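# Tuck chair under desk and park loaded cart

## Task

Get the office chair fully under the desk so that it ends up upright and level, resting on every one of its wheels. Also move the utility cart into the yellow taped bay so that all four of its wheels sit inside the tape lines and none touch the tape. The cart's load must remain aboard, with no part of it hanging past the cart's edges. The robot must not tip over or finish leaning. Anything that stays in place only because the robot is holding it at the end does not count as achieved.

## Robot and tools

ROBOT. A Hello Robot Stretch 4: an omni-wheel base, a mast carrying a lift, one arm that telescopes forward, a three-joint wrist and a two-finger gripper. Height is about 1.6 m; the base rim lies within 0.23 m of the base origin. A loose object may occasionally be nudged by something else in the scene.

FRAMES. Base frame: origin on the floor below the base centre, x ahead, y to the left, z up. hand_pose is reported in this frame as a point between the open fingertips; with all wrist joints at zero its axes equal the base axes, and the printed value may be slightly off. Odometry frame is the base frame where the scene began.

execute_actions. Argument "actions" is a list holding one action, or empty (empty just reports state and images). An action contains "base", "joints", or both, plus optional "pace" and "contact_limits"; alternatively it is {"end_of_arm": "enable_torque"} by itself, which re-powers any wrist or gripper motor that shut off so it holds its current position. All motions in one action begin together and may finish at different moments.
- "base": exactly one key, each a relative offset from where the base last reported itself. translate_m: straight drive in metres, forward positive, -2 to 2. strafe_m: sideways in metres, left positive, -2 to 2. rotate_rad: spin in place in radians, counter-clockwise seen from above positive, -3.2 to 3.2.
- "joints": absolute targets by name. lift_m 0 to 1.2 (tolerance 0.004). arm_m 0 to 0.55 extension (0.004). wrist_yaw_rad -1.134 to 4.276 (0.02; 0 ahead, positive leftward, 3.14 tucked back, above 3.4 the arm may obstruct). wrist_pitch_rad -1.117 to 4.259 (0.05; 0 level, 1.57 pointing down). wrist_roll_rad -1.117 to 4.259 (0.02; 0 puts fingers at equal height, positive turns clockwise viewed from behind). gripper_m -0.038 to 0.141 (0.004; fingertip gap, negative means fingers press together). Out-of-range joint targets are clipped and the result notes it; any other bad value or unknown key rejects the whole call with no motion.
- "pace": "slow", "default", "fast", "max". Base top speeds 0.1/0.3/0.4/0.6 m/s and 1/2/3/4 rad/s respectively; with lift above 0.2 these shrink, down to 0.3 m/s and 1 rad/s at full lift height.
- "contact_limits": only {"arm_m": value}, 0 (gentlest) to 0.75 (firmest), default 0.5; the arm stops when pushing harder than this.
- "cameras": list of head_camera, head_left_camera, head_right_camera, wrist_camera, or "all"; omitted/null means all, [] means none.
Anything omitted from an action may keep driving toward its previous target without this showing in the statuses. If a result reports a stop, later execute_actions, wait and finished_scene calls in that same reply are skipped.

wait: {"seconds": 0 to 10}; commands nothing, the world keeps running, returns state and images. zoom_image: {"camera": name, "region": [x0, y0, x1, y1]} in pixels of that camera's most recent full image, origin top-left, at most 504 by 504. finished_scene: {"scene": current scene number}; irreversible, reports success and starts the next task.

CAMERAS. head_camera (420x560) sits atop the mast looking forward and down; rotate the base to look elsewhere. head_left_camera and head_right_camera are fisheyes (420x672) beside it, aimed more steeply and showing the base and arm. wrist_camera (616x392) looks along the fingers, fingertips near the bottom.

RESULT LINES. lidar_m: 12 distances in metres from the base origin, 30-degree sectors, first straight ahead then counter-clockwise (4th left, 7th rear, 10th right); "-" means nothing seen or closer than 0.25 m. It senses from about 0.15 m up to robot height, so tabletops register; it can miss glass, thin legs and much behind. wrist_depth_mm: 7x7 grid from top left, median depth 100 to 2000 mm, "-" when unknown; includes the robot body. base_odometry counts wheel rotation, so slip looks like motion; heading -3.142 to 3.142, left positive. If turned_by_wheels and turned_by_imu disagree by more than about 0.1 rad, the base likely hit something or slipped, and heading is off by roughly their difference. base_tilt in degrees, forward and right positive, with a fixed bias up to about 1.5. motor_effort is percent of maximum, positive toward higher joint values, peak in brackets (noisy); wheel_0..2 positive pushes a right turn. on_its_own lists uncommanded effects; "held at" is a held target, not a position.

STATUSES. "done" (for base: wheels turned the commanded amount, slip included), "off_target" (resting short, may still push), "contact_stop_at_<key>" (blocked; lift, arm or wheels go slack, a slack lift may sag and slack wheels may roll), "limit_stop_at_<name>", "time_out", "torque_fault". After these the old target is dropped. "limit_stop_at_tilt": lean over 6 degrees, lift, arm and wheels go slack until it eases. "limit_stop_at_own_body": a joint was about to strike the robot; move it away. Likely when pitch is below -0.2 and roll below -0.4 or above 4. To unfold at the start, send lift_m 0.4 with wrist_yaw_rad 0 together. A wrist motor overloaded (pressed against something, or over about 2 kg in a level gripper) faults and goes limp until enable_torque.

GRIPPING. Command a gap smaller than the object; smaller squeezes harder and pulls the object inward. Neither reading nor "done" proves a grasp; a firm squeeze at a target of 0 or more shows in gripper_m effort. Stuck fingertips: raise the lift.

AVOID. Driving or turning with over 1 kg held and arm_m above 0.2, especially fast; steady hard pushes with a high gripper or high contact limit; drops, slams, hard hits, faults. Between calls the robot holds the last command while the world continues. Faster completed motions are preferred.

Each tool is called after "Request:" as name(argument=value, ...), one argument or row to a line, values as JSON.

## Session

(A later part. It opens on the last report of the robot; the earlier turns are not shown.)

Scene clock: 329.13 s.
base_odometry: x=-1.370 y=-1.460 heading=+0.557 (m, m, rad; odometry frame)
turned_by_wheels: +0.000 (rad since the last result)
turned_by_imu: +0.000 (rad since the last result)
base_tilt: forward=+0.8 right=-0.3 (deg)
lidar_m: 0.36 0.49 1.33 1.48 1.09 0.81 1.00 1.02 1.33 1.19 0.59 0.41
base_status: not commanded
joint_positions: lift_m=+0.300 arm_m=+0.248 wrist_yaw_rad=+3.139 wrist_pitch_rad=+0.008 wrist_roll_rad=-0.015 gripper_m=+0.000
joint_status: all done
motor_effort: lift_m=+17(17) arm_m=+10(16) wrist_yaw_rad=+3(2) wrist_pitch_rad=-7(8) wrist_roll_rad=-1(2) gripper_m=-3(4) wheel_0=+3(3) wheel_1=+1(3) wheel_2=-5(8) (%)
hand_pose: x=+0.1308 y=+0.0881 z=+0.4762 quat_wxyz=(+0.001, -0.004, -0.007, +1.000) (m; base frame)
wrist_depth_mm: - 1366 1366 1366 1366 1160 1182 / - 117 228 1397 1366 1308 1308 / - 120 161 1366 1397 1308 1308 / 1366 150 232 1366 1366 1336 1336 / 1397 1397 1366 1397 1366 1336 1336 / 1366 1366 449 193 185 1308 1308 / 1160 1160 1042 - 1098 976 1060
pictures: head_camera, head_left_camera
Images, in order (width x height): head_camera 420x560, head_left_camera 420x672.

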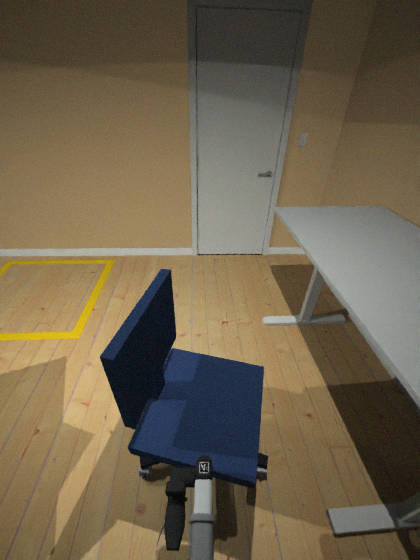

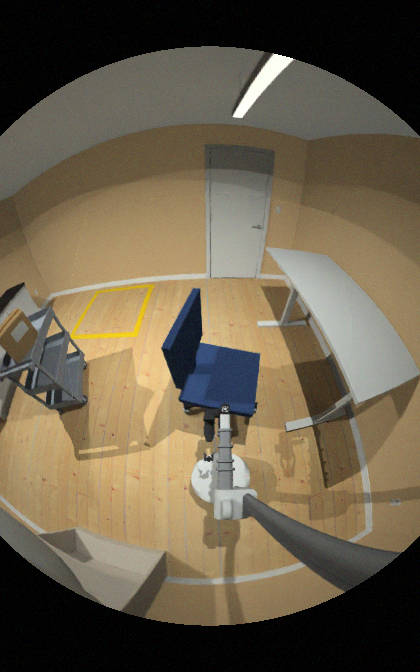

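Working. Continue.

Request:
execute_actions(
  actions=[
    {"base":{"translate_m":0.2},"joints":{"arm_m":0.4},"pace":"slow"},
  ],
  cameras=["head_camera"],
)

Scene clock: 337.67 s.
base_odometry: x=-1.200 y=-1.355 heading=+0.557 (m, m, rad; odometry frame)
turned_by_wheels: +0.000 (rad since the last result)
turned_by_imu: -0.001 (rad since the last result)
base_tilt: forward=+0.8 right=-0.3 (deg)
lidar_m: 0.49 0.67 1.37 1.30 1.37 0.99 1.20 1.23 1.39 0.53 0.54 0.57
base_status: done
joint_positions: lift_m=+0.300 arm_m=+0.398 wrist_yaw_rad=+3.139 wrist_pitch_rad=+0.008 wrist_roll_rad=-0.015 gripper_m=+0.000
joint_status: all done
motor_effort: lift_m=+17(17) arm_m=+9(15) wrist_yaw_rad=+1(1) wrist_pitch_rad=-7(6) wrist_roll_rad=+0(0) gripper_m=-5(5) wheel_0=+4(7) wheel_1=+4(8) wheel_2=-7(12) (%)
hand_pose: x=+0.2810 y=+0.0881 z=+0.4762 quat_wxyz=(+0.001, -0.004, -0.007, +1.000) (m; base frame)
wrist_depth_mm: - 108 1708 1708 1708 1708 1756 / - 108 1708 1708 1708 1661 1618 / - 109 198 1756 1661 1708 1661 / 110 172 353 1708 1661 1708 1618 / 1708 1756 1756 1708 1708 1661 1661 / 1756 1708 574 193 185 1430 1397 / 1138 1160 580 - 1118 976 1078
pictures: head_camera
Images, in order (width x height): head_camera 420x560.

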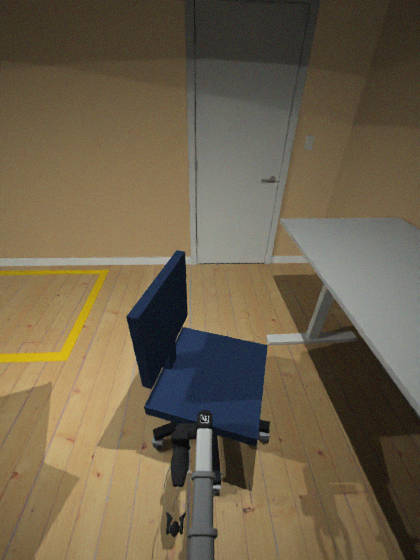

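Request:
execute_actions(
  actions=[
    {"base":{"strafe_m":-0.0},"joints":{"arm_m":0.0}},
  ],
  cameras=[],
)

Request:
execute_actions(
  actions=[
    {"base":{"strafe_m":0.7},"joints":{"lift_m":0.55}},
  ],
  cameras=[],
)

Request:
execute_actions(
  actions=[
    {"base":{"translate_m":0.83}},
  ],
  cameras=[],
)

Request:
execute_actions(
  actions=[
    {"base":{"rotate_rad":-1.54}},
  ],
  cameras=["head_camera","head_left_camera"],
)

Scene clock: 365.10 s.
base_odometry: x=-1.200 y=-1.355 heading=+0.557 (m, m, rad; odometry frame)
turned_by_wheels: +0.000 (rad since the last result)
turned_by_imu: +0.000 (rad since the last result)
base_tilt: forward=+0.8 right=-0.3 (deg)
lidar_m: 0.51 0.67 1.37 1.30 1.38 0.99 1.18 1.23 1.40 0.54 0.55 0.56
base_status: done
joint_positions: lift_m=+0.300 arm_m=+0.001 wrist_yaw_rad=+3.140 wrist_pitch_rad=+0.008 wrist_roll_rad=-0.015 gripper_m=+0.000
joint_status: all done
motor_effort: lift_m=+17(17) arm_m=-6(7) wrist_yaw_rad=-2(0) wrist_pitch_rad=-7(7) wrist_roll_rad=+0(1) gripper_m=-5(4) wheel_0=+1(1) wheel_1=+1(3) wheel_2=-1(6) (%)
hand_pose: x=-0.1164 y=+0.0879 z=+0.4762 quat_wxyz=(+0.001, -0.004, -0.007, +1.000) (m; base frame)
wrist_depth_mm: - 141 143 1308 1308 1160 1160 / - 108 141 1308 1336 1255 1281 / - 114 141 1336 1308 1308 1255 / 145 142 179 1336 1336 1281 1281 / 206 1366 1336 1336 1308 1281 1281 / 213 1336 1336 193 185 1281 1281 / 213 1160 1060 - 1098 976 1042
pictures: none
No camera images: the call's "cameras" was empty. Leave "cameras" out to get every camera's image.

Scene clock: 368.77 s.
base_odometry: x=-1.570 y=-0.760 heading=+0.557 (m, m, rad; odometry frame)
turned_by_wheels: +0.000 (rad since the last result)
turned_by_imu: -0.001 (rad since the last result)
base_tilt: forward=+0.7 right=-0.3 (deg)
lidar_m: 2.47 1.16 0.60 0.71 1.90 0.99 0.91 0.94 1.69 1.21 0.85 0.80
base_status: done
joint_positions: lift_m=+0.550 arm_m=+0.001 wrist_yaw_rad=+3.140 wrist_pitch_rad=+0.008 wrist_roll_rad=-0.015 gripper_m=+0.000
joint_status: all done
motor_effort: lift_m=+22(23) arm_m=-6(6) wrist_yaw_rad=-1(1) wrist_pitch_rad=-7(8) wrist_roll_rad=+0(0) gripper_m=-4(5) wheel_0=+0(17) wheel_1=-1(6) wheel_2=-1(1) (%)
hand_pose: x=-0.1164 y=+0.0879 z=+0.7258 quat_wxyz=(+0.001, -0.004, -0.007, +1.000) (m; base frame)
wrist_depth_mm: - 141 143 1336 1366 1366 1366 / - 108 141 1397 1366 1366 1366 / - 114 142 1336 1336 1366 1366 / 145 142 179 1308 1336 1366 1397 / 206 1366 1308 1205 1308 1397 1397 / 213 1366 1255 193 185 1430 1366 / 213 1397 1255 - 1336 1138 1397
pictures: none
No camera images: the call's "cameras" was empty. Leave "cameras" out to get every camera's image.

Scene clock: 373.00 s.
base_odometry: x=-0.866 y=-0.322 heading=+0.557 (m, m, rad; odometry frame)
turned_by_wheels: +0.000 (rad since the last result)
turned_by_imu: -0.003 (rad since the last result)
base_tilt: forward=+0.7 right=-0.2 (deg)
lidar_m: 1.64 1.67 2.20 0.73 0.74 0.82 1.76 2.12 0.45 0.45 0.52 1.73
base_status: done
joint_positions: lift_m=+0.550 arm_m=+0.001 wrist_yaw_rad=+3.140 wrist_pitch_rad=+0.008 wrist_roll_rad=-0.015 gripper_m=+0.000
joint_status: not commanded
motor_effort: lift_m=+22(22) arm_m=-6(6) wrist_yaw_rad=-1(0) wrist_pitch_rad=-7(8) wrist_roll_rad=-2(0) gripper_m=-4(5) wheel_0=+0(5) wheel_1=+0(5) wheel_2=+1(9) (%)
hand_pose: x=-0.1164 y=+0.0879 z=+0.7258 quat_wxyz=(+0.001, -0.004, -0.007, +1.000) (m; base frame)
wrist_depth_mm: - 141 143 - - - - / - 108 141 - - - - / - 114 141 - - - - / 145 142 179 - - - - / 206 - - - - - - / 213 - - 193 186 - - / 213 1661 1576 - 1618 1430 1618
pictures: none
No camera images: the call's "cameras" was empty. Leave "cameras" out to get every camera's image.

Scene clock: 375.03 s.
base_odometry: x=-0.866 y=-0.322 heading=-0.983 (m, m, rad; odometry frame)
turned_by_wheels: -1.540 (rad since the last result)
turned_by_imu: -1.570 (rad since the last result)
base_tilt: forward=+0.8 right=-0.2 (deg)
lidar_m: 0.45 0.54 1.73 1.64 1.71 2.26 0.75 0.74 0.82 1.75 2.12 0.42
base_status: done
joint_positions: lift_m=+0.550 arm_m=+0.001 wrist_yaw_rad=+3.140 wrist_pitch_rad=+0.008 wrist_roll_rad=-0.015 gripper_m=+0.000
joint_status: not commanded
motor_effort: lift_m=+22(21) arm_m=-6(6) wrist_yaw_rad=+0(0) wrist_pitch_rad=-7(7) wrist_roll_rad=-2(1) gripper_m=-4(4) wheel_0=+1(1) wheel_1=+1(7) wheel_2=+0(7) (%)
hand_pose: x=-0.1164 y=+0.0879 z=+0.7258 quat_wxyz=(+0.001, -0.004, -0.007, +1.000) (m; base frame)
wrist_depth_mm: - 141 143 - - - - / - 108 141 - - - - / - 114 142 - - - - / 145 142 178 - - - - / 206 - - - - - - / 213 831 866 193 185 - - / 213 1229 1255 - 1618 1430 1618
pictures: head_camera, head_left_camera
Images, in order (width x height): head_camera 420x560, head_left_camera 420x672.

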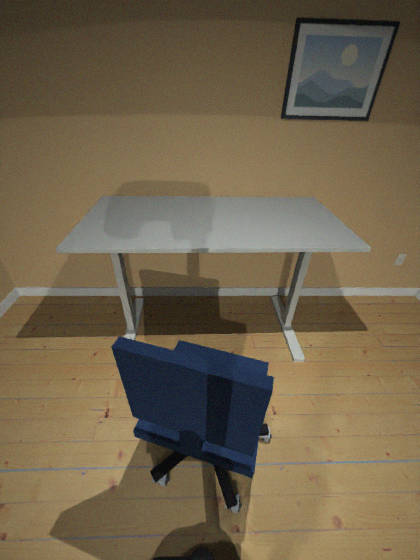

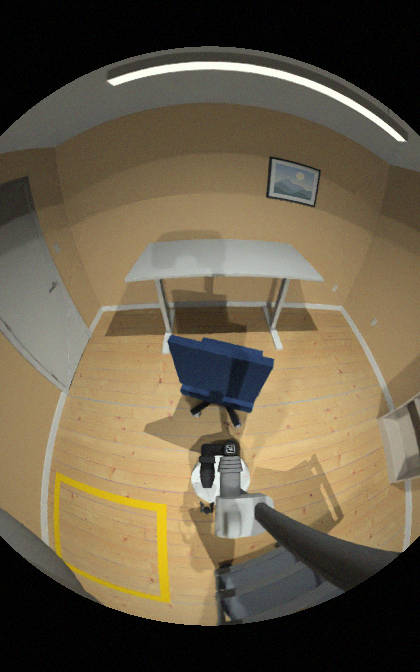

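Request:
execute_actions(
  actions=[
    {"base":{"strafe_m":-0.07},"joints":{"arm_m":0.15}},
  ],
  cameras=[],
)

Request:
execute_actions(
  actions=[
    {"joints":{"arm_m":0.35},"pace":"slow"},
  ],
  cameras=["head_camera"],
)

Scene clock: 390.27 s.
base_odometry: x=-0.924 y=-0.360 heading=-0.983 (m, m, rad; odometry frame)
turned_by_wheels: +0.000 (rad since the last result)
turned_by_imu: +0.000 (rad since the last result)
base_tilt: forward=+0.8 right=-0.2 (deg)
lidar_m: 0.42 0.52 1.80 1.71 1.80 2.26 0.71 0.71 1.76 1.68 2.05 0.74
base_status: done
joint_positions: lift_m=+0.550 arm_m=+0.149 wrist_yaw_rad=+3.140 wrist_pitch_rad=+0.008 wrist_roll_rad=-0.015 gripper_m=+0.000
joint_status: all done
motor_effort: lift_m=+22(21) arm_m=+6(8) wrist_yaw_rad=+0(2) wrist_pitch_rad=-8(7) wrist_roll_rad=+0(1) gripper_m=-5(5) wheel_0=-1(2) wheel_1=+0(6) wheel_2=+0(1) (%)
hand_pose: x=+0.0315 y=+0.0879 z=+0.7258 quat_wxyz=(+0.001, -0.004, -0.007, +1.000) (m; base frame)
wrist_depth_mm: - 351 - - - - - / - - 173 - - - - / - 129 173 - - - - / - 140 281 - - - - / - 332 - 1499 - - - / - 349 960 193 185 - - / 1708 334 1281 - 1661 1464 1576
pictures: none
No camera images: the call's "cameras" was empty. Leave "cameras" out to get every camera's image.

Scene clock: 393.53 s.
base_odometry: x=-0.924 y=-0.360 heading=-0.983 (m, m, rad; odometry frame)
turned_by_wheels: +0.000 (rad since the last result)
turned_by_imu: +0.000 (rad since the last result)
base_tilt: forward=+0.6 right=-0.1 (deg)
lidar_m: 0.50 0.56 1.79 1.70 1.80 2.26 0.73 0.70 1.76 1.68 2.06 0.55
base_status: not commanded
joint_positions: lift_m=+0.550 arm_m=+0.348 wrist_yaw_rad=+3.140 wrist_pitch_rad=+0.008 wrist_roll_rad=-0.015 gripper_m=+0.000
joint_status: all done
motor_effort: lift_m=+21(22) arm_m=+10(12) wrist_yaw_rad=+0(0) wrist_pitch_rad=-8(8) wrist_roll_rad=+0(0) gripper_m=-5(4) wheel_0=+3(4) wheel_1=+1(3) wheel_2=-6(7) (%)
hand_pose: x=+0.2308 y=+0.0879 z=+0.7258 quat_wxyz=(+0.001, -0.004, -0.007, +1.000) (m; base frame)
wrist_depth_mm: - - - - - - - / - 118 554 - - - - / - 130 196 - - - - / - 1118 315 1661 - - - / - - 1205 1661 - - - / - - 525 193 185 - - / 1661 1576 544 - 1618 1430 1618
pictures: head_camera
Images, in order (width x height): head_camera 420x560.

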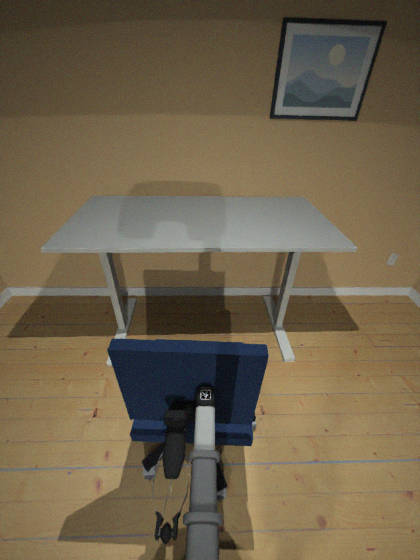

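Request:
execute_actions(
  actions=[
    {"base":{"translate_m":0.3},"pace":"slow"},
  ],
  cameras=["head_camera"],
)

Request:
execute_actions(
  actions=[
    {"base":{"translate_m":0.25},"pace":"slow"},
  ],
  cameras=["head_camera"],
)

Scene clock: 413.77 s.
base_odometry: x=-0.758 y=-0.610 heading=-0.983 (m, m, rad; odometry frame)
turned_by_wheels: +0.000 (rad since the last result)
turned_by_imu: +0.000 (rad since the last result)
base_tilt: forward=+0.6 right=-0.2 (deg)
lidar_m: 0.50 0.52 1.79 1.72 1.80 2.41 1.01 0.98 1.78 1.68 2.05 0.61
base_status: done
joint_positions: lift_m=+0.550 arm_m=+0.348 wrist_yaw_rad=+3.146 wrist_pitch_rad=+0.008 wrist_roll_rad=-0.015 gripper_m=+0.000
joint_status: not commanded
on_its_own: wrist_yaw_rad is at rest, and its effort (-19) is outside its rest range (-13 to +13)
motor_effort: lift_m=+21(21) arm_m=+9(10) wrist_yaw_rad=-19(24) wrist_pitch_rad=-8(7) wrist_roll_rad=+0(1) gripper_m=-5(4) wheel_0=+5(8) wheel_1=+6(11) wheel_2=-5(13) (%)
hand_pose: x=+0.2304 y=+0.0861 z=+0.7258 quat_wxyz=(-0.002, -0.004, -0.007, +1.000) (m; base frame)
wrist_depth_mm: - - - - - - - / - - 521 - - - - / - 132 192 - - - - / - - 314 - - - - / - - 1430 1576 - - - / - - 530 193 186 - - / 1708 1661 535 - 1618 1430 1576
pictures: head_camera
Images, in order (width x height): head_camera 420x560.

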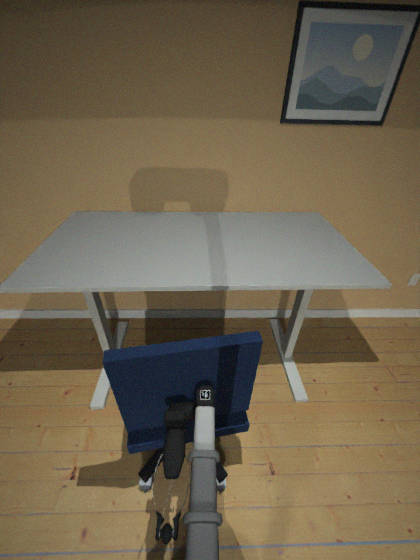

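Scene clock: 417.53 s.
base_odometry: x=-0.619 y=-0.817 heading=-0.982 (m, m, rad; odometry frame)
turned_by_wheels: +0.000 (rad since the last result)
turned_by_imu: +0.000 (rad since the last result)
base_tilt: forward=+0.9 right=-0.1 (deg)
lidar_m: 0.52 0.52 0.86 1.71 1.82 2.44 1.24 1.23 1.73 1.70 0.93 0.66
base_status: done
joint_positions: lift_m=+0.550 arm_m=+0.348 wrist_yaw_rad=+3.148 wrist_pitch_rad=+0.008 wrist_roll_rad=-0.015 gripper_m=+0.000
joint_status: not commanded
on_its_own: wrist_yaw_rad is at rest, and its effort (-23) is outside its rest range (-13 to +13)
motor_effort: lift_m=+21(22) arm_m=+10(9) wrist_yaw_rad=-23(27) wrist_pitch_rad=-9(8) wrist_roll_rad=+1(3) gripper_m=-4(5) wheel_0=+6(10) wheel_1=+4(10) wheel_2=-5(10) (%)
hand_pose: x=+0.2302 y=+0.0856 z=+0.7258 quat_wxyz=(-0.003, -0.004, -0.007, +1.000) (m; base frame)
wrist_depth_mm: - - - - - - - / - - 525 - - - - / - 131 191 - - - - / - - 314 - - - - / - - 1661 1863 - - - / - - 530 193 185 - - / 1661 1708 539 - 1661 1430 1618
pictures: head_camera
Images, in order (width x height): head_camera 420x560.

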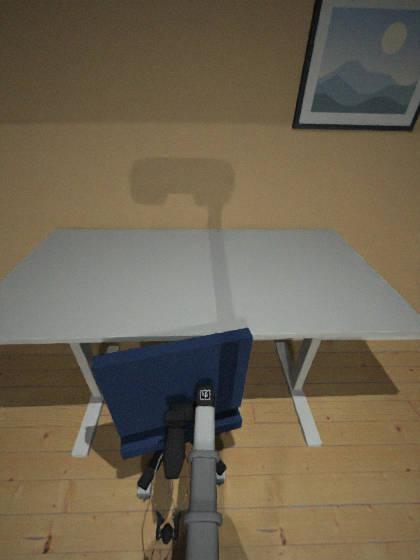

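Request:
execute_actions(
  actions=[
    {"base":{"strafe_m":0.07},"joints":{"arm_m":0.31},"pace":"slow"},
  ],
  cameras=[],
)

Request:
execute_actions(
  actions=[
    {"joints":{"arm_m":0.45},"pace":"slow","contact_limits":{"arm_m":0.3}},
  ],
  cameras=["head_camera","head_left_camera"],
)

Scene clock: 439.03 s.
base_odometry: x=-0.561 y=-0.778 heading=-0.982 (m, m, rad; odometry frame)
turned_by_wheels: +0.000 (rad since the last result)
turned_by_imu: +0.000 (rad since the last result)
base_tilt: forward=+0.8 right=-0.3 (deg)
lidar_m: 0.51 0.51 0.86 1.62 1.74 2.31 1.27 1.24 1.84 1.76 0.94 0.56
base_status: done
joint_positions: lift_m=+0.550 arm_m=+0.311 wrist_yaw_rad=+3.140 wrist_pitch_rad=+0.008 wrist_roll_rad=-0.015 gripper_m=+0.000
joint_status: all done
motor_effort: lift_m=+21(22) arm_m=-6(7) wrist_yaw_rad=-2(24) wrist_pitch_rad=-8(8) wrist_roll_rad=+0(2) gripper_m=-5(5) wheel_0=-1(8) wheel_1=+1(8) wheel_2=+0(5) (%)
hand_pose: x=+0.1936 y=+0.0878 z=+0.7258 quat_wxyz=(+0.001, -0.004, -0.007, +1.000) (m; base frame)
wrist_depth_mm: - - - - - - - / - 122 488 - - - - / - 125 187 - - - - / - 191 289 - - - - / - - 1618 - - - - / - - 492 193 185 - - / 1661 1661 521 - 1661 1430 1576
pictures: none
No camera images: the call's "cameras" was empty. Leave "cameras" out to get every camera's image.

Scene clock: 441.00 s.
base_odometry: x=-0.561 y=-0.778 heading=-0.982 (m, m, rad; odometry frame)
turned_by_wheels: +0.000 (rad since the last result)
turned_by_imu: +0.007 (rad since the last result)
base_tilt: forward=+0.6 right=-0.1 (deg)
lidar_m: 0.57 0.57 0.87 1.63 1.73 2.34 1.28 1.25 1.80 1.77 0.93 0.60
base_status: not commanded
joint_positions: lift_m=+0.550 arm_m=+0.396 wrist_yaw_rad=+3.145 wrist_pitch_rad=+0.008 wrist_roll_rad=-0.015 gripper_m=+0.000
joint_status: arm_m contact_stop (moved +0.085 of +0.139)
on_its_own: arm_m is slack since a contact_stop (your +0.450 is given up)
motor_effort: lift_m=+21(22) arm_m=+0(26) wrist_yaw_rad=-12(77) wrist_pitch_rad=-8(9) wrist_roll_rad=+0(1) gripper_m=-5(6) wheel_0=+1(6) wheel_1=+4(11) wheel_2=-1(12) (%)
contact_limits: arm_m 0.3
hand_pose: x=+0.2782 y=+0.0865 z=+0.7258 quat_wxyz=(-0.002, -0.004, -0.007, +1.000) (m; base frame)
wrist_depth_mm: - 108 - - - - - / - 108 574 - - - - / - 109 193 - - - - / 111 171 319 - - - - / - - 1808 1863 - - - / - - 569 193 186 - - / 1661 1708 580 - 1618 1430 1576
pictures: head_camera, head_left_camera
Images, in order (width x height): head_camera 420x560, head_left_camera 420x672.

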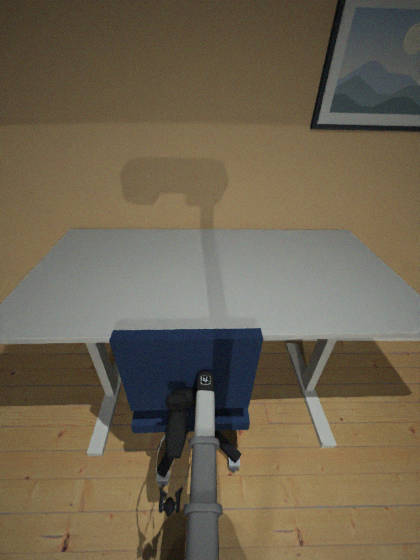

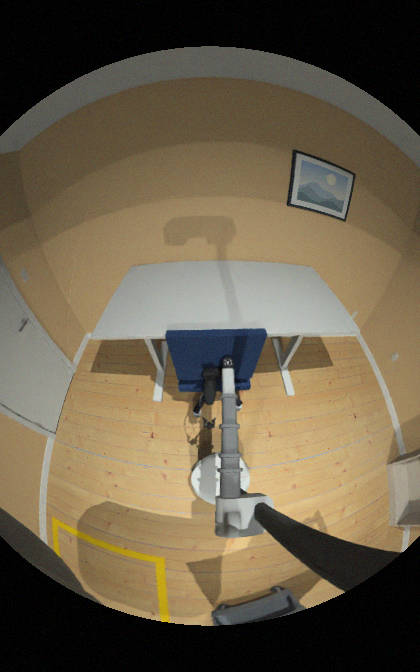

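Request:
execute_actions(
  actions=[
    {"base":{"translate_m":-0.15},"joints":{"arm_m":0.0}},
  ],
  cameras=["head_camera"],
)

Request:
execute_actions(
  actions=[
    {"base":{"rotate_rad":3.083}},
  ],
  cameras=["head_camera","head_left_camera"],
)

Scene clock: 450.50 s.
base_odometry: x=-0.644 y=-0.654 heading=-0.982 (m, m, rad; odometry frame)
turned_by_wheels: +0.000 (rad since the last result)
turned_by_imu: +0.000 (rad since the last result)
base_tilt: forward=+0.8 right=-0.3 (deg)
lidar_m: 0.72 0.73 1.71 1.64 1.75 2.32 1.11 1.11 1.83 1.76 2.14 0.82
base_status: done
joint_positions: lift_m=+0.550 arm_m=+0.001 wrist_yaw_rad=+3.140 wrist_pitch_rad=+0.008 wrist_roll_rad=-0.015 gripper_m=+0.000
joint_status: all done
motor_effort: lift_m=+22(22) arm_m=-6(6) wrist_yaw_rad=-2(14) wrist_pitch_rad=-8(7) wrist_roll_rad=-2(0) gripper_m=-4(4) wheel_0=-2(7) wheel_1=-2(4) wheel_2=-1(9) (%)
hand_pose: x=-0.1164 y=+0.0878 z=+0.7258 quat_wxyz=(+0.001, -0.004, -0.007, +1.000) (m; base frame)
wrist_depth_mm: - 141 143 - - - - / - 108 141 - - - - / - 114 141 - - - - / 145 142 178 - - - - / 206 - 1661 1756 - - - / 213 - 1255 193 185 - - / 213 1537 1255 - 1618 1430 1618
pictures: head_camera
Images, in order (width x height): head_camera 420x560.

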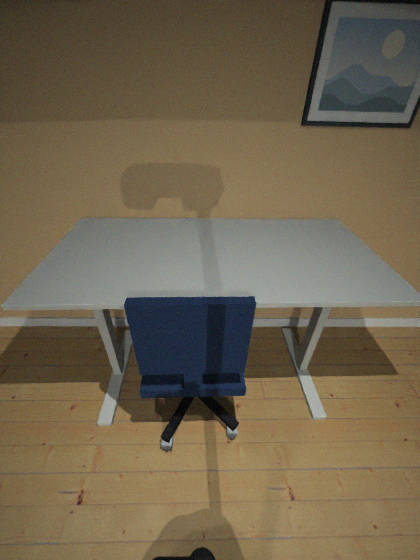

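Scene clock: 453.33 s.
base_odometry: x=-0.644 y=-0.654 heading=+2.101 (m, m, rad; odometry frame)
turned_by_wheels: +3.083 (rad since the last result)
turned_by_imu: +3.142 (rad since the last result)
base_tilt: forward=+0.9 right=-0.2 (deg)
lidar_m: 1.13 1.10 1.86 1.77 2.13 0.86 0.72 0.72 1.01 1.63 1.70 2.18
base_status: done
joint_positions: lift_m=+0.550 arm_m=+0.001 wrist_yaw_rad=+3.140 wrist_pitch_rad=+0.008 wrist_roll_rad=-0.015 gripper_m=+0.000
joint_status: not commanded
motor_effort: lift_m=+22(21) arm_m=-6(6) wrist_yaw_rad=-2(1) wrist_pitch_rad=-7(6) wrist_roll_rad=+0(1) gripper_m=-5(5) wheel_0=-2(9) wheel_1=+0(2) wheel_2=-1(8) (%)
hand_pose: x=-0.1164 y=+0.0878 z=+0.7258 quat_wxyz=(+0.001, -0.004, -0.007, +1.000) (m; base frame)
wrist_depth_mm: - 141 143 1708 1708 1708 1756 / - 108 141 1661 1708 1708 1708 / - 114 141 866 1229 1281 1756 / 145 142 178 866 1708 1708 1756 / 206 1229 866 866 1756 1756 1808 / 214 1708 854 193 185 1708 1756 / 213 1430 1281 - 1618 1336 1576
pictures: head_camera, head_left_camera
Images, in order (width x height): head_camera 420x560, head_left_camera 420x672.

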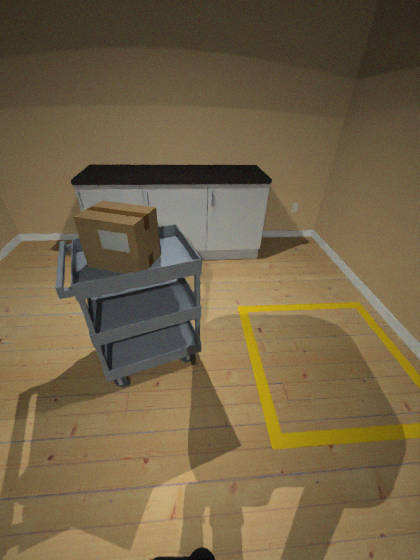

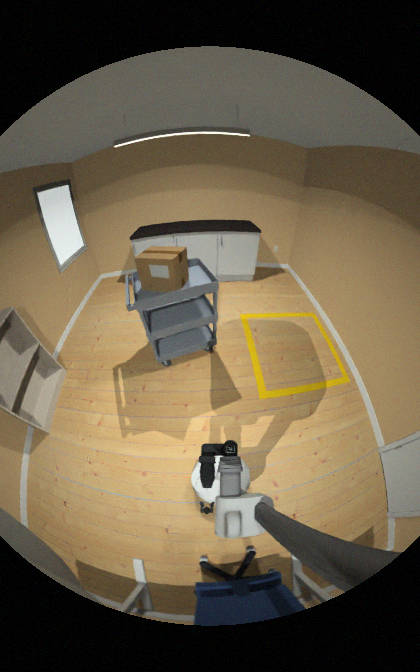

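Request:
execute_actions(
  actions=[
    {"base":{"strafe_m":0.5},"joints":{"lift_m":0.28}},
  ],
  cameras=[],
)

Request:
execute_actions(
  actions=[
    {"base":{"translate_m":0.6}},
  ],
  cameras=["head_camera","head_left_camera"],
)

Scene clock: 498.77 s.
base_odometry: x=-1.076 y=-0.906 heading=+2.100 (m, m, rad; odometry frame)
turned_by_wheels: +0.000 (rad since the last result)
turned_by_imu: -0.001 (rad since the last result)
base_tilt: forward=+0.7 right=-0.2 (deg)
lidar_m: 0.97 2.43 1.35 1.26 1.58 0.91 0.80 0.82 1.01 2.14 2.20 1.17
base_status: done
joint_positions: lift_m=+0.280 arm_m=+0.001 wrist_yaw_rad=+3.140 wrist_pitch_rad=+0.008 wrist_roll_rad=-0.015 gripper_m=+0.000
joint_status: all done
motor_effort: lift_m=+17(20) arm_m=-6(6) wrist_yaw_rad=+0(1) wrist_pitch_rad=-7(6) wrist_roll_rad=+0(1) gripper_m=-3(4) wheel_0=+1(10) wheel_1=-3(9) wheel_2=-1(1) (%)
hand_pose: x=-0.1164 y=+0.0878 z=+0.4562 quat_wxyz=(+0.001, -0.004, -0.007, +1.000) (m; base frame)
wrist_depth_mm: - 141 143 1078 1756 1808 1808 / - 108 141 1308 1808 1756 1756 / - 114 142 1336 1708 1808 1756 / 145 142 179 1708 1756 1756 1808 / 206 1756 1756 1756 1756 1808 1756 / 214 1229 1366 193 185 1537 1499 / 213 1008 1025 - 1060 931 1042
pictures: none
No camera images: the call's "cameras" was empty. Leave "cameras" out to get every camera's image.

Scene clock: 502.23 s.
base_odometry: x=-1.379 y=-0.389 heading=+2.100 (m, m, rad; odometry frame)
turned_by_wheels: +0.000 (rad since the last result)
turned_by_imu: -0.002 (rad since the last result)
base_tilt: forward=+0.6 right=-0.4 (deg)
lidar_m: 0.36 0.36 1.72 1.29 1.34 2.14 1.43 1.39 2.25 2.10 2.16 0.49
base_status: done
joint_positions: lift_m=+0.280 arm_m=+0.001 wrist_yaw_rad=+3.140 wrist_pitch_rad=+0.008 wrist_roll_rad=-0.015 gripper_m=+0.000
joint_status: not commanded
motor_effort: lift_m=+17(17) arm_m=-6(6) wrist_yaw_rad=-2(1) wrist_pitch_rad=-7(6) wrist_roll_rad=-1(1) gripper_m=-5(5) wheel_0=+1(3) wheel_1=-2(4) wheel_2=+0(9) (%)
hand_pose: x=-0.1164 y=+0.0878 z=+0.4562 quat_wxyz=(+0.001, -0.004, -0.007, +1.000) (m; base frame)
wrist_depth_mm: - 141 143 - - - - / - 108 141 - - - - / - 114 141 - - - - / 145 142 178 - - - - / 206 - - - - - - / 214 1499 1499 193 185 1537 1537 / 213 1098 1025 - 1078 946 1042
pictures: head_camera, head_left_camera
Images, in order (width x height): head_camera 420x560, head_left_camera 420x672.

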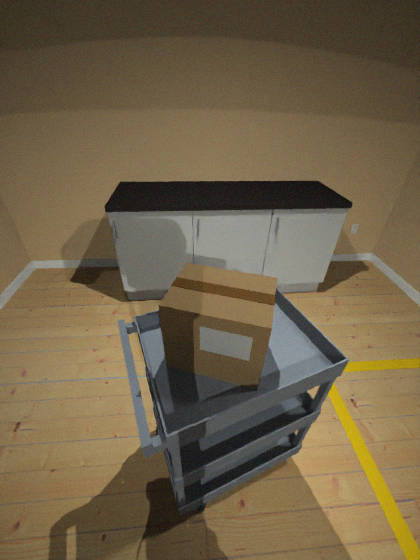

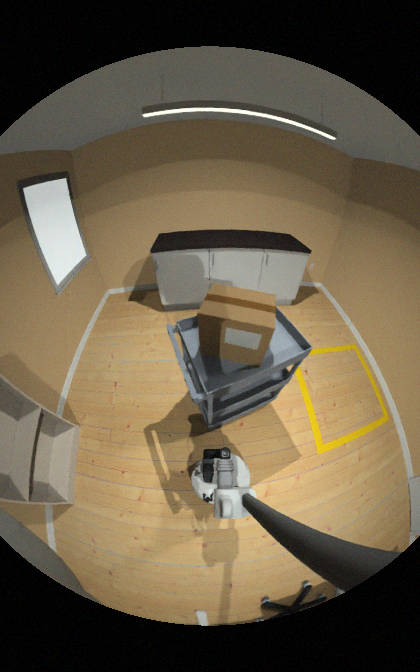

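Request:
execute_actions(
  actions=[
    {"base":{"strafe_m":-0.04},"joints":{"arm_m":0.08},"pace":"slow"},
  ],
  cameras=[],
)

Request:
execute_actions(
  actions=[
    {"joints":{"arm_m":0.28},"pace":"slow"},
  ],
  cameras=["head_camera","head_left_camera"],
)

Scene clock: 516.60 s.
base_odometry: x=-1.344 y=-0.368 heading=+2.100 (m, m, rad; odometry frame)
turned_by_wheels: +0.000 (rad since the last result)
turned_by_imu: +0.000 (rad since the last result)
base_tilt: forward=+0.8 right=-0.2 (deg)
lidar_m: 0.40 0.38 1.76 1.34 1.38 2.18 1.39 1.39 2.21 2.05 2.12 0.52
base_status: done
joint_positions: lift_m=+0.280 arm_m=+0.079 wrist_yaw_rad=+3.140 wrist_pitch_rad=+0.008 wrist_roll_rad=-0.015 gripper_m=+0.000
joint_status: all done
motor_effort: lift_m=+17(17) arm_m=+6(6) wrist_yaw_rad=-3(1) wrist_pitch_rad=-8(7) wrist_roll_rad=+0(2) gripper_m=-5(5) wheel_0=+2(7) wheel_1=+0(6) wheel_2=+0(0) (%)
hand_pose: x=-0.0385 y=+0.0878 z=+0.4562 quat_wxyz=(+0.001, -0.004, -0.007, +1.000) (m; base frame)
wrist_depth_mm: - - 276 - - - - / - - 219 - - - - / - 103 173 1983 - - - / - 111 220 - - - - / - 307 - - - - - / 1397 307 1464 193 185 1537 1537 / 976 289 1008 - 1078 946 1060
pictures: none
No camera images: the call's "cameras" was empty. Leave "cameras" out to get every camera's image.

Scene clock: 519.90 s.
base_odometry: x=-1.344 y=-0.369 heading=+2.101 (m, m, rad; odometry frame)
turned_by_wheels: +0.000 (rad since the last result)
turned_by_imu: +0.000 (rad since the last result)
base_tilt: forward=+0.8 right=-0.3 (deg)
lidar_m: 0.47 0.47 1.77 1.33 1.39 2.20 1.37 1.38 2.22 2.06 2.11 0.55
base_status: not commanded
joint_positions: lift_m=+0.280 arm_m=+0.279 wrist_yaw_rad=+3.144 wrist_pitch_rad=+0.008 wrist_roll_rad=-0.015 gripper_m=+0.000
joint_status: all done
motor_effort: lift_m=+17(17) arm_m=+8(14) wrist_yaw_rad=-10(32) wrist_pitch_rad=-9(8) wrist_roll_rad=+0(0) gripper_m=-4(5) wheel_0=+3(5) wheel_1=+4(5) wheel_2=-4(5) (%)
hand_pose: x=+0.1608 y=+0.0869 z=+0.4561 quat_wxyz=(-0.001, -0.004, -0.007, +1.000) (m; base frame)
wrist_depth_mm: - - - - - - - / - 115 262 - - - - / - 119 172 - - - - / - 175 268 - - - - / - - 1921 - - - - / 1708 1661 462 193 185 1576 1537 / 1098 1118 525 - 1078 946 1042
pictures: head_camera, head_left_camera
Images, in order (width x height): head_camera 420x560, head_left_camera 420x672.

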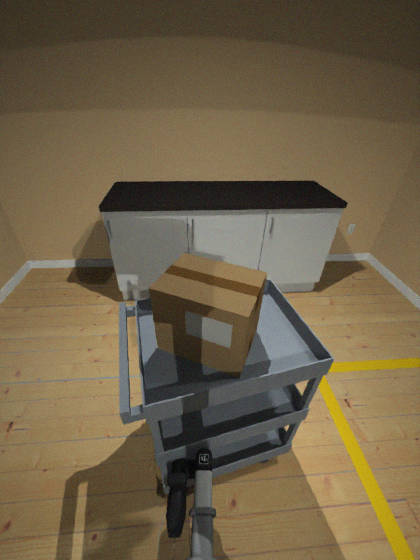

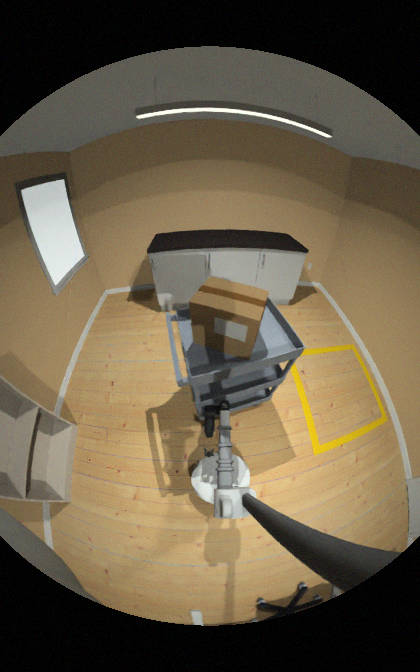

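Request:
execute_actions(
  actions=[
    {"joints":{"arm_m":0.43},"pace":"slow"},
  ],
  cameras=["head_camera","head_left_camera"],
)

Scene clock: 530.77 s.
base_odometry: x=-1.344 y=-0.369 heading=+2.101 (m, m, rad; odometry frame)
turned_by_wheels: +0.000 (rad since the last result)
turned_by_imu: +0.000 (rad since the last result)
base_tilt: forward=+0.7 right=-0.3 (deg)
lidar_m: 0.60 0.62 1.75 1.33 1.38 2.19 1.38 1.39 2.20 2.05 2.09 0.63
base_status: not commanded
joint_positions: lift_m=+0.280 arm_m=+0.429 wrist_yaw_rad=+3.142 wrist_pitch_rad=+0.008 wrist_roll_rad=-0.015 gripper_m=+0.000
joint_status: all done
motor_effort: lift_m=+17(17) arm_m=+8(10) wrist_yaw_rad=-8(14) wrist_pitch_rad=-8(8) wrist_roll_rad=-1(0) gripper_m=-4(5) wheel_0=+3(3) wheel_1=+3(3) wheel_2=-3(4) (%)
hand_pose: x=+0.3109 y=+0.0872 z=+0.4561 quat_wxyz=(+0.000, -0.004, -0.007, +1.000) (m; base frame)
wrist_depth_mm: - 110 - - - - - / - 110 647 - - - - / - 111 195 - - - - / 113 161 322 - - - - / - - - - - - - / 1708 1618 1336 193 185 1499 1499 / 1118 1098 591 - 1078 946 1025
pictures: head_camera, head_left_camera
Images, in order (width x height): head_camera 420x560, head_left_camera 420x672.

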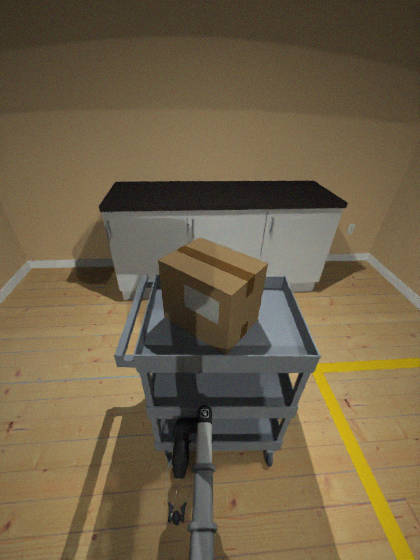

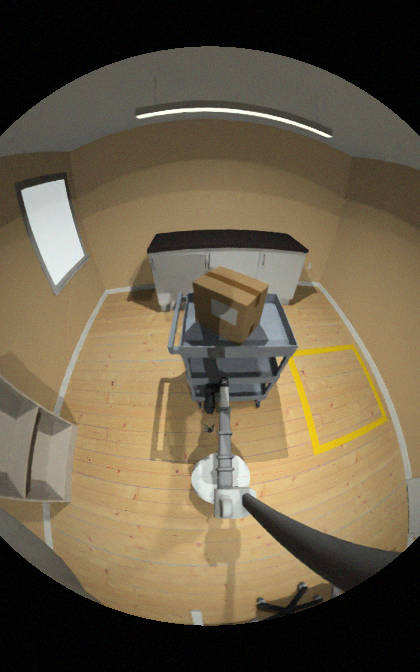

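Request:
execute_actions(
  actions=[
    {"base":{"translate_m":-0.05},"joints":{"arm_m":0.0}},
  ],
  cameras=[],
)

Request:
execute_actions(
  actions=[
    {"base":{"strafe_m":0.7}},
  ],
  cameras=[],
)

Request:
execute_actions(
  actions=[
    {"base":{"translate_m":0.81}},
  ],
  cameras=[],
)

Request:
execute_actions(
  actions=[
    {"base":{"rotate_rad":-1.54}},
  ],
  cameras=["head_camera","head_left_camera"],
)

Scene clock: 555.23 s.
base_odometry: x=-1.319 y=-0.412 heading=+2.101 (m, m, rad; odometry frame)
turned_by_wheels: +0.000 (rad since the last result)
turned_by_imu: +0.000 (rad since the last result)
base_tilt: forward=+0.9 right=-0.3 (deg)
lidar_m: 0.65 0.68 1.75 1.33 1.37 2.19 1.36 1.34 2.19 2.06 2.13 0.69
base_status: done
joint_positions: lift_m=+0.280 arm_m=+0.001 wrist_yaw_rad=+3.140 wrist_pitch_rad=+0.008 wrist_roll_rad=-0.015 gripper_m=+0.000
joint_status: all done
motor_effort: lift_m=+17(17) arm_m=-6(7) wrist_yaw_rad=+0(8) wrist_pitch_rad=-6(8) wrist_roll_rad=-1(1) gripper_m=-5(4) wheel_0=+0(12) wheel_1=+1(2) wheel_2=-2(9) (%)
hand_pose: x=-0.1164 y=+0.0879 z=+0.4562 quat_wxyz=(+0.001, -0.004, -0.007, +1.000) (m; base frame)
wrist_depth_mm: - 141 143 - - - - / - 108 141 1808 - - - / - 114 141 1921 - - - / 145 142 179 - - - - / 205 - - - - - - / 213 1499 1499 193 186 1537 1537 / 213 1098 1025 - 1060 946 1042
pictures: none
No camera images: the call's "cameras" was empty. Leave "cameras" out to get every camera's image.

Scene clock: 558.90 s.
base_odometry: x=-1.923 y=-0.765 heading=+2.100 (m, m, rad; odometry frame)
turned_by_wheels: +0.000 (rad since the last result)
turned_by_imu: -0.001 (rad since the last result)
base_tilt: forward=+0.9 right=-0.3 (deg)
lidar_m: 1.82 1.50 0.65 0.62 0.65 1.27 2.20 1.48 1.80 2.77 0.96 0.78
base_status: done
joint_positions: lift_m=+0.280 arm_m=+0.001 wrist_yaw_rad=+3.140 wrist_pitch_rad=+0.008 wrist_roll_rad=-0.015 gripper_m=+0.000
joint_status: not commanded
motor_effort: lift_m=+17(17) arm_m=-6(6) wrist_yaw_rad=-1(1) wrist_pitch_rad=-7(7) wrist_roll_rad=+0(1) gripper_m=-5(5) wheel_0=+1(12) wheel_1=-2(7) wheel_2=-1(0) (%)
hand_pose: x=-0.1164 y=+0.0879 z=+0.4562 quat_wxyz=(+0.001, -0.004, -0.007, +1.000) (m; base frame)
wrist_depth_mm: - 141 143 - - 1708 1205 / - 108 141 - - 1708 1182 / - 114 141 - - 1756 1205 / 145 142 179 - - 1708 1205 / 206 - - - - 1756 1205 / 214 1661 1499 193 185 1576 1205 / 213 1098 1008 - 1078 946 1060
pictures: none
No camera images: the call's "cameras" was empty. Leave "cameras" out to get every camera's image.

Scene clock: 563.07 s.
base_odometry: x=-2.333 y=-0.066 heading=+2.101 (m, m, rad; odometry frame)
turned_by_wheels: +0.000 (rad since the last result)
turned_by_imu: -0.003 (rad since the last result)
base_tilt: forward=+0.8 right=-0.2 (deg)
lidar_m: 1.03 1.59 1.08 1.01 0.83 0.92 3.03 2.32 0.40 0.38 0.40 1.12
base_status: done
joint_positions: lift_m=+0.280 arm_m=+0.001 wrist_yaw_rad=+3.140 wrist_pitch_rad=+0.008 wrist_roll_rad=-0.015 gripper_m=+0.000
joint_status: not commanded
motor_effort: lift_m=+17(17) arm_m=-6(6) wrist_yaw_rad=-1(3) wrist_pitch_rad=-7(7) wrist_roll_rad=-1(0) gripper_m=-4(4) wheel_0=+0(5) wheel_1=-1(6) wheel_2=+2(10) (%)
hand_pose: x=-0.1164 y=+0.0879 z=+0.4562 quat_wxyz=(+0.001, -0.004, -0.007, +1.000) (m; base frame)
wrist_depth_mm: - 141 143 - - 1366 1138 / - 108 141 - - 1366 1205 / - 114 142 - - 1366 1205 / 145 142 178 - - 1366 1229 / 206 - - - - 1397 1255 / 213 1661 1464 193 185 1336 1160 / 213 1078 1025 - 1060 946 904
pictures: none
No camera images: the call's "cameras" was empty. Leave "cameras" out to get every camera's image.

Scene clock: 565.10 s.
base_odometry: x=-2.333 y=-0.066 heading=+0.561 (m, m, rad; odometry frame)
turned_by_wheels: -1.540 (rad since the last result)
turned_by_imu: -1.569 (rad since the last result)
base_tilt: forward=+0.7 right=-0.1 (deg)
lidar_m: 0.38 0.40 1.10 1.02 1.55 1.10 1.01 0.82 0.96 2.25 2.30 0.40
base_status: done
joint_positions: lift_m=+0.280 arm_m=+0.001 wrist_yaw_rad=+3.140 wrist_pitch_rad=+0.008 wrist_roll_rad=-0.015 gripper_m=+0.000
joint_status: not commanded
motor_effort: lift_m=+17(17) arm_m=-6(6) wrist_yaw_rad=+0(1) wrist_pitch_rad=-7(7) wrist_roll_rad=+1(0) gripper_m=-5(4) wheel_0=+2(7) wheel_1=+1(5) wheel_2=+0(7) (%)
hand_pose: x=-0.1164 y=+0.0879 z=+0.4562 quat_wxyz=(+0.001, -0.004, -0.007, +1.000) (m; base frame)
wrist_depth_mm: - 141 143 1138 1138 1160 1138 / - 108 141 1160 1160 1160 1138 / - 114 142 1160 1138 1160 1160 / 145 142 178 1160 1160 1160 1160 / 206 1098 1160 1138 1160 1160 1160 / 213 1098 1182 193 185 1160 1160 / 213 1025 1025 - 1078 931 1042
pictures: head_camera, head_left_camera
Images, in order (width x height): head_camera 420x560, head_left_camera 420x672.

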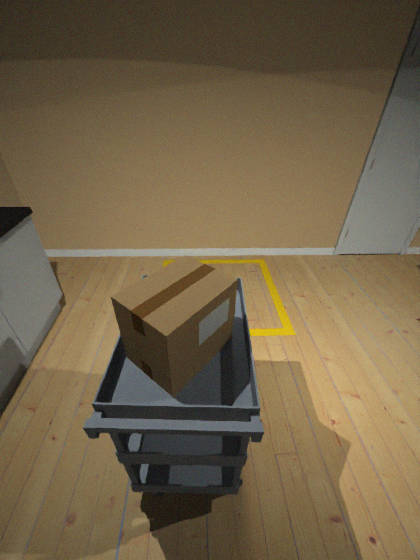

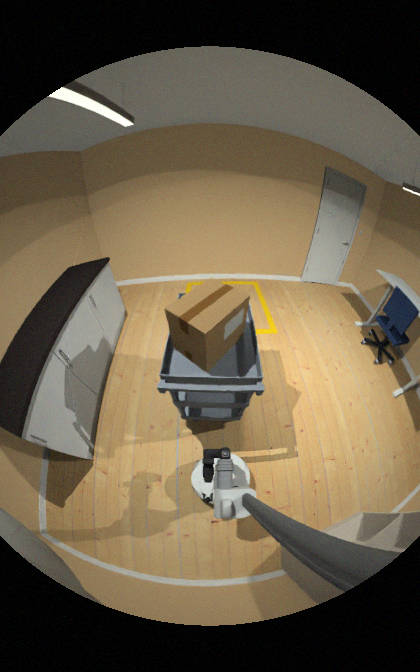

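Request:
execute_actions(
  actions=[
    {"base":{"strafe_m":0.045},"joints":{"arm_m":0.15},"pace":"slow"},
  ],
  cameras=[],
)

Request:
execute_actions(
  actions=[
    {"joints":{"arm_m":0.4},"pace":"slow"},
  ],
  cameras=["head_camera","head_left_camera"],
)

Scene clock: 579.93 s.
base_odometry: x=-2.356 y=-0.028 heading=+0.561 (m, m, rad; odometry frame)
turned_by_wheels: +0.000 (rad since the last result)
turned_by_imu: +0.000 (rad since the last result)
base_tilt: forward=+0.9 right=-0.3 (deg)
lidar_m: 0.38 0.41 1.04 0.96 1.57 1.09 1.02 0.85 0.96 2.29 2.34 0.40
base_status: done
joint_positions: lift_m=+0.280 arm_m=+0.149 wrist_yaw_rad=+3.140 wrist_pitch_rad=+0.008 wrist_roll_rad=-0.015 gripper_m=+0.000
joint_status: all done
motor_effort: lift_m=+17(17) arm_m=+6(6) wrist_yaw_rad=-1(0) wrist_pitch_rad=-7(7) wrist_roll_rad=-1(1) gripper_m=-4(4) wheel_0=+0(2) wheel_1=+2(6) wheel_2=+0(0) (%)
hand_pose: x=+0.0315 y=+0.0879 z=+0.4562 quat_wxyz=(+0.001, -0.004, -0.007, +1.000) (m; base frame)
wrist_depth_mm: - 364 1281 1308 1308 1281 1308 / - - 172 1308 1308 1308 1281 / - 129 153 1308 1308 1281 1308 / - 147 281 1308 1308 1336 1308 / 1255 332 1308 1308 1308 1281 1336 / 1229 349 1308 193 185 1308 1308 / 991 332 1025 - 1078 931 1042
pictures: none
No camera images: the call's "cameras" was empty. Leave "cameras" out to get every camera's image.

Scene clock: 583.70 s.
base_odometry: x=-2.357 y=-0.028 heading=+0.561 (m, m, rad; odometry frame)
turned_by_wheels: +0.000 (rad since the last result)
turned_by_imu: +0.001 (rad since the last result)
base_tilt: forward=+0.8 right=-0.3 (deg)
lidar_m: 0.51 0.53 1.04 0.97 1.56 1.10 1.02 0.86 0.95 2.30 2.32 0.54
base_status: not commanded
joint_positions: lift_m=+0.280 arm_m=+0.399 wrist_yaw_rad=+3.143 wrist_pitch_rad=+0.008 wrist_roll_rad=-0.015 gripper_m=+0.000
joint_status: all done
motor_effort: lift_m=+17(17) arm_m=+9(16) wrist_yaw_rad=-10(9) wrist_pitch_rad=-7(7) wrist_roll_rad=-1(1) gripper_m=-5(5) wheel_0=+5(4) wheel_1=+3(6) wheel_2=-2(10) (%)
hand_pose: x=+0.2808 y=+0.0870 z=+0.4562 quat_wxyz=(-0.001, -0.004, -0.007, +1.000) (m; base frame)
wrist_depth_mm: - 104 1537 1499 1576 1537 1499 / - 103 1576 1576 1537 1537 1537 / - 105 194 1537 1576 1537 1537 / 106 183 355 1537 1537 1537 1537 / 1537 1499 1537 1576 1537 1537 1537 / 1336 1308 580 193 186 1537 1537 / 1118 1118 574 - 1078 946 1060
pictures: head_camera, head_left_camera
Images, in order (width x height): head_camera 420x560, head_left_camera 420x672.

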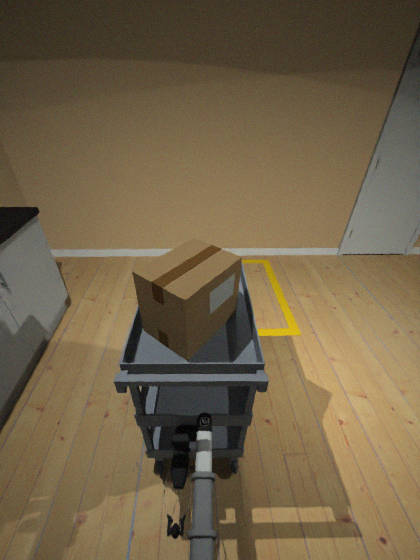

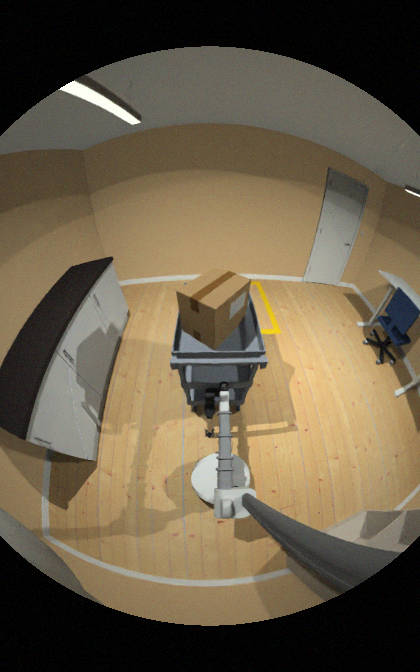

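Request:
execute_actions(
  actions=[
    {"base":{"translate_m":0.45},"pace":"slow"},
  ],
  cameras=["head_camera"],
)

Request:
execute_actions(
  actions=[
    {"base":{"translate_m":0.4},"pace":"slow"},
  ],
  cameras=["head_camera","head_left_camera"],
)

Scene clock: 598.00 s.
base_odometry: x=-1.976 y=+0.211 heading=+0.562 (m, m, rad; odometry frame)
turned_by_wheels: +0.000 (rad since the last result)
turned_by_imu: +0.001 (rad since the last result)
base_tilt: forward=+0.7 right=-0.2 (deg)
lidar_m: 0.52 0.53 1.09 1.02 1.05 1.59 1.45 1.23 1.56 2.22 2.25 0.57
base_status: done
joint_positions: lift_m=+0.280 arm_m=+0.399 wrist_yaw_rad=+3.143 wrist_pitch_rad=+0.008 wrist_roll_rad=-0.015 gripper_m=+0.000
joint_status: not commanded
motor_effort: lift_m=+17(17) arm_m=+7(8) wrist_yaw_rad=-10(17) wrist_pitch_rad=-7(7) wrist_roll_rad=+0(1) gripper_m=-5(5) wheel_0=+5(10) wheel_1=+2(7) wheel_2=-2(8) (%)
hand_pose: x=+0.2810 y=+0.0870 z=+0.4562 quat_wxyz=(-0.001, -0.004, -0.007, +1.000) (m; base frame)
wrist_depth_mm: - 104 1921 1983 1983 1983 1921 / - 103 1756 1983 1983 1983 1983 / - 105 195 - - 1983 1983 / 106 182 357 - - - - / 1983 1983 1708 - - - - / 1661 1618 574 193 185 1576 1537 / 1118 1098 574 - 1078 946 1042
pictures: head_camera
Images, in order (width x height): head_camera 420x560.

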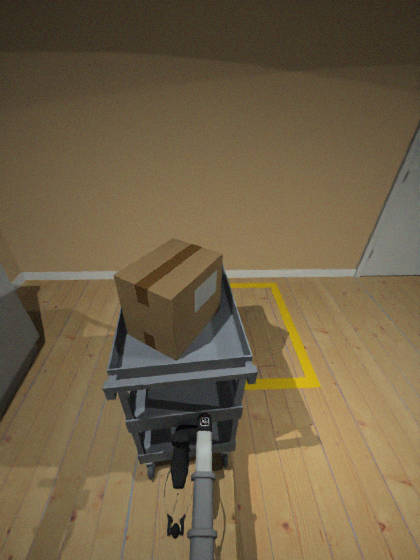

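Scene clock: 603.27 s.
base_odometry: x=-1.638 y=+0.425 heading=+0.562 (m, m, rad; odometry frame)
turned_by_wheels: +0.000 (rad since the last result)
turned_by_imu: +0.000 (rad since the last result)
base_tilt: forward=+0.7 right=-0.2 (deg)
lidar_m: 0.52 0.53 1.13 1.05 1.09 1.99 1.85 1.61 2.50 2.17 2.28 1.96
base_status: done
joint_positions: lift_m=+0.280 arm_m=+0.399 wrist_yaw_rad=+3.143 wrist_pitch_rad=+0.008 wrist_roll_rad=-0.015 gripper_m=+0.000
joint_status: not commanded
motor_effort: lift_m=+17(17) arm_m=+7(8) wrist_yaw_rad=-9(15) wrist_pitch_rad=-8(7) wrist_roll_rad=-1(0) gripper_m=-4(4) wheel_0=+3(6) wheel_1=+3(5) wheel_2=-3(9) (%)
hand_pose: x=+0.2810 y=+0.0871 z=+0.4562 quat_wxyz=(-0.001, -0.004, -0.007, +1.000) (m; base frame)
wrist_depth_mm: - 104 - - - - - / - 103 - - - - - / - 104 195 - - - - / 106 183 355 - - - - / - - - - - - - / 1708 1661 580 193 185 1537 1499 / 1118 1078 580 - 1060 946 1042
pictures: head_camera, head_left_camera
Images, in order (width x height): head_camera 420x560, head_left_camera 420x672.

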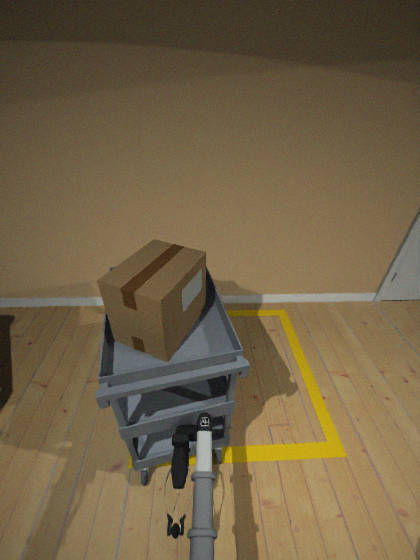

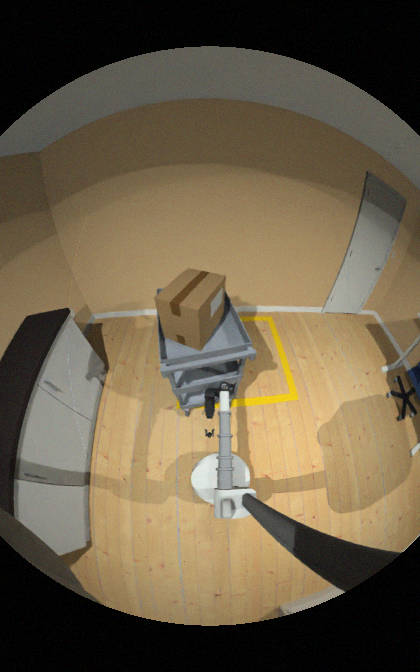

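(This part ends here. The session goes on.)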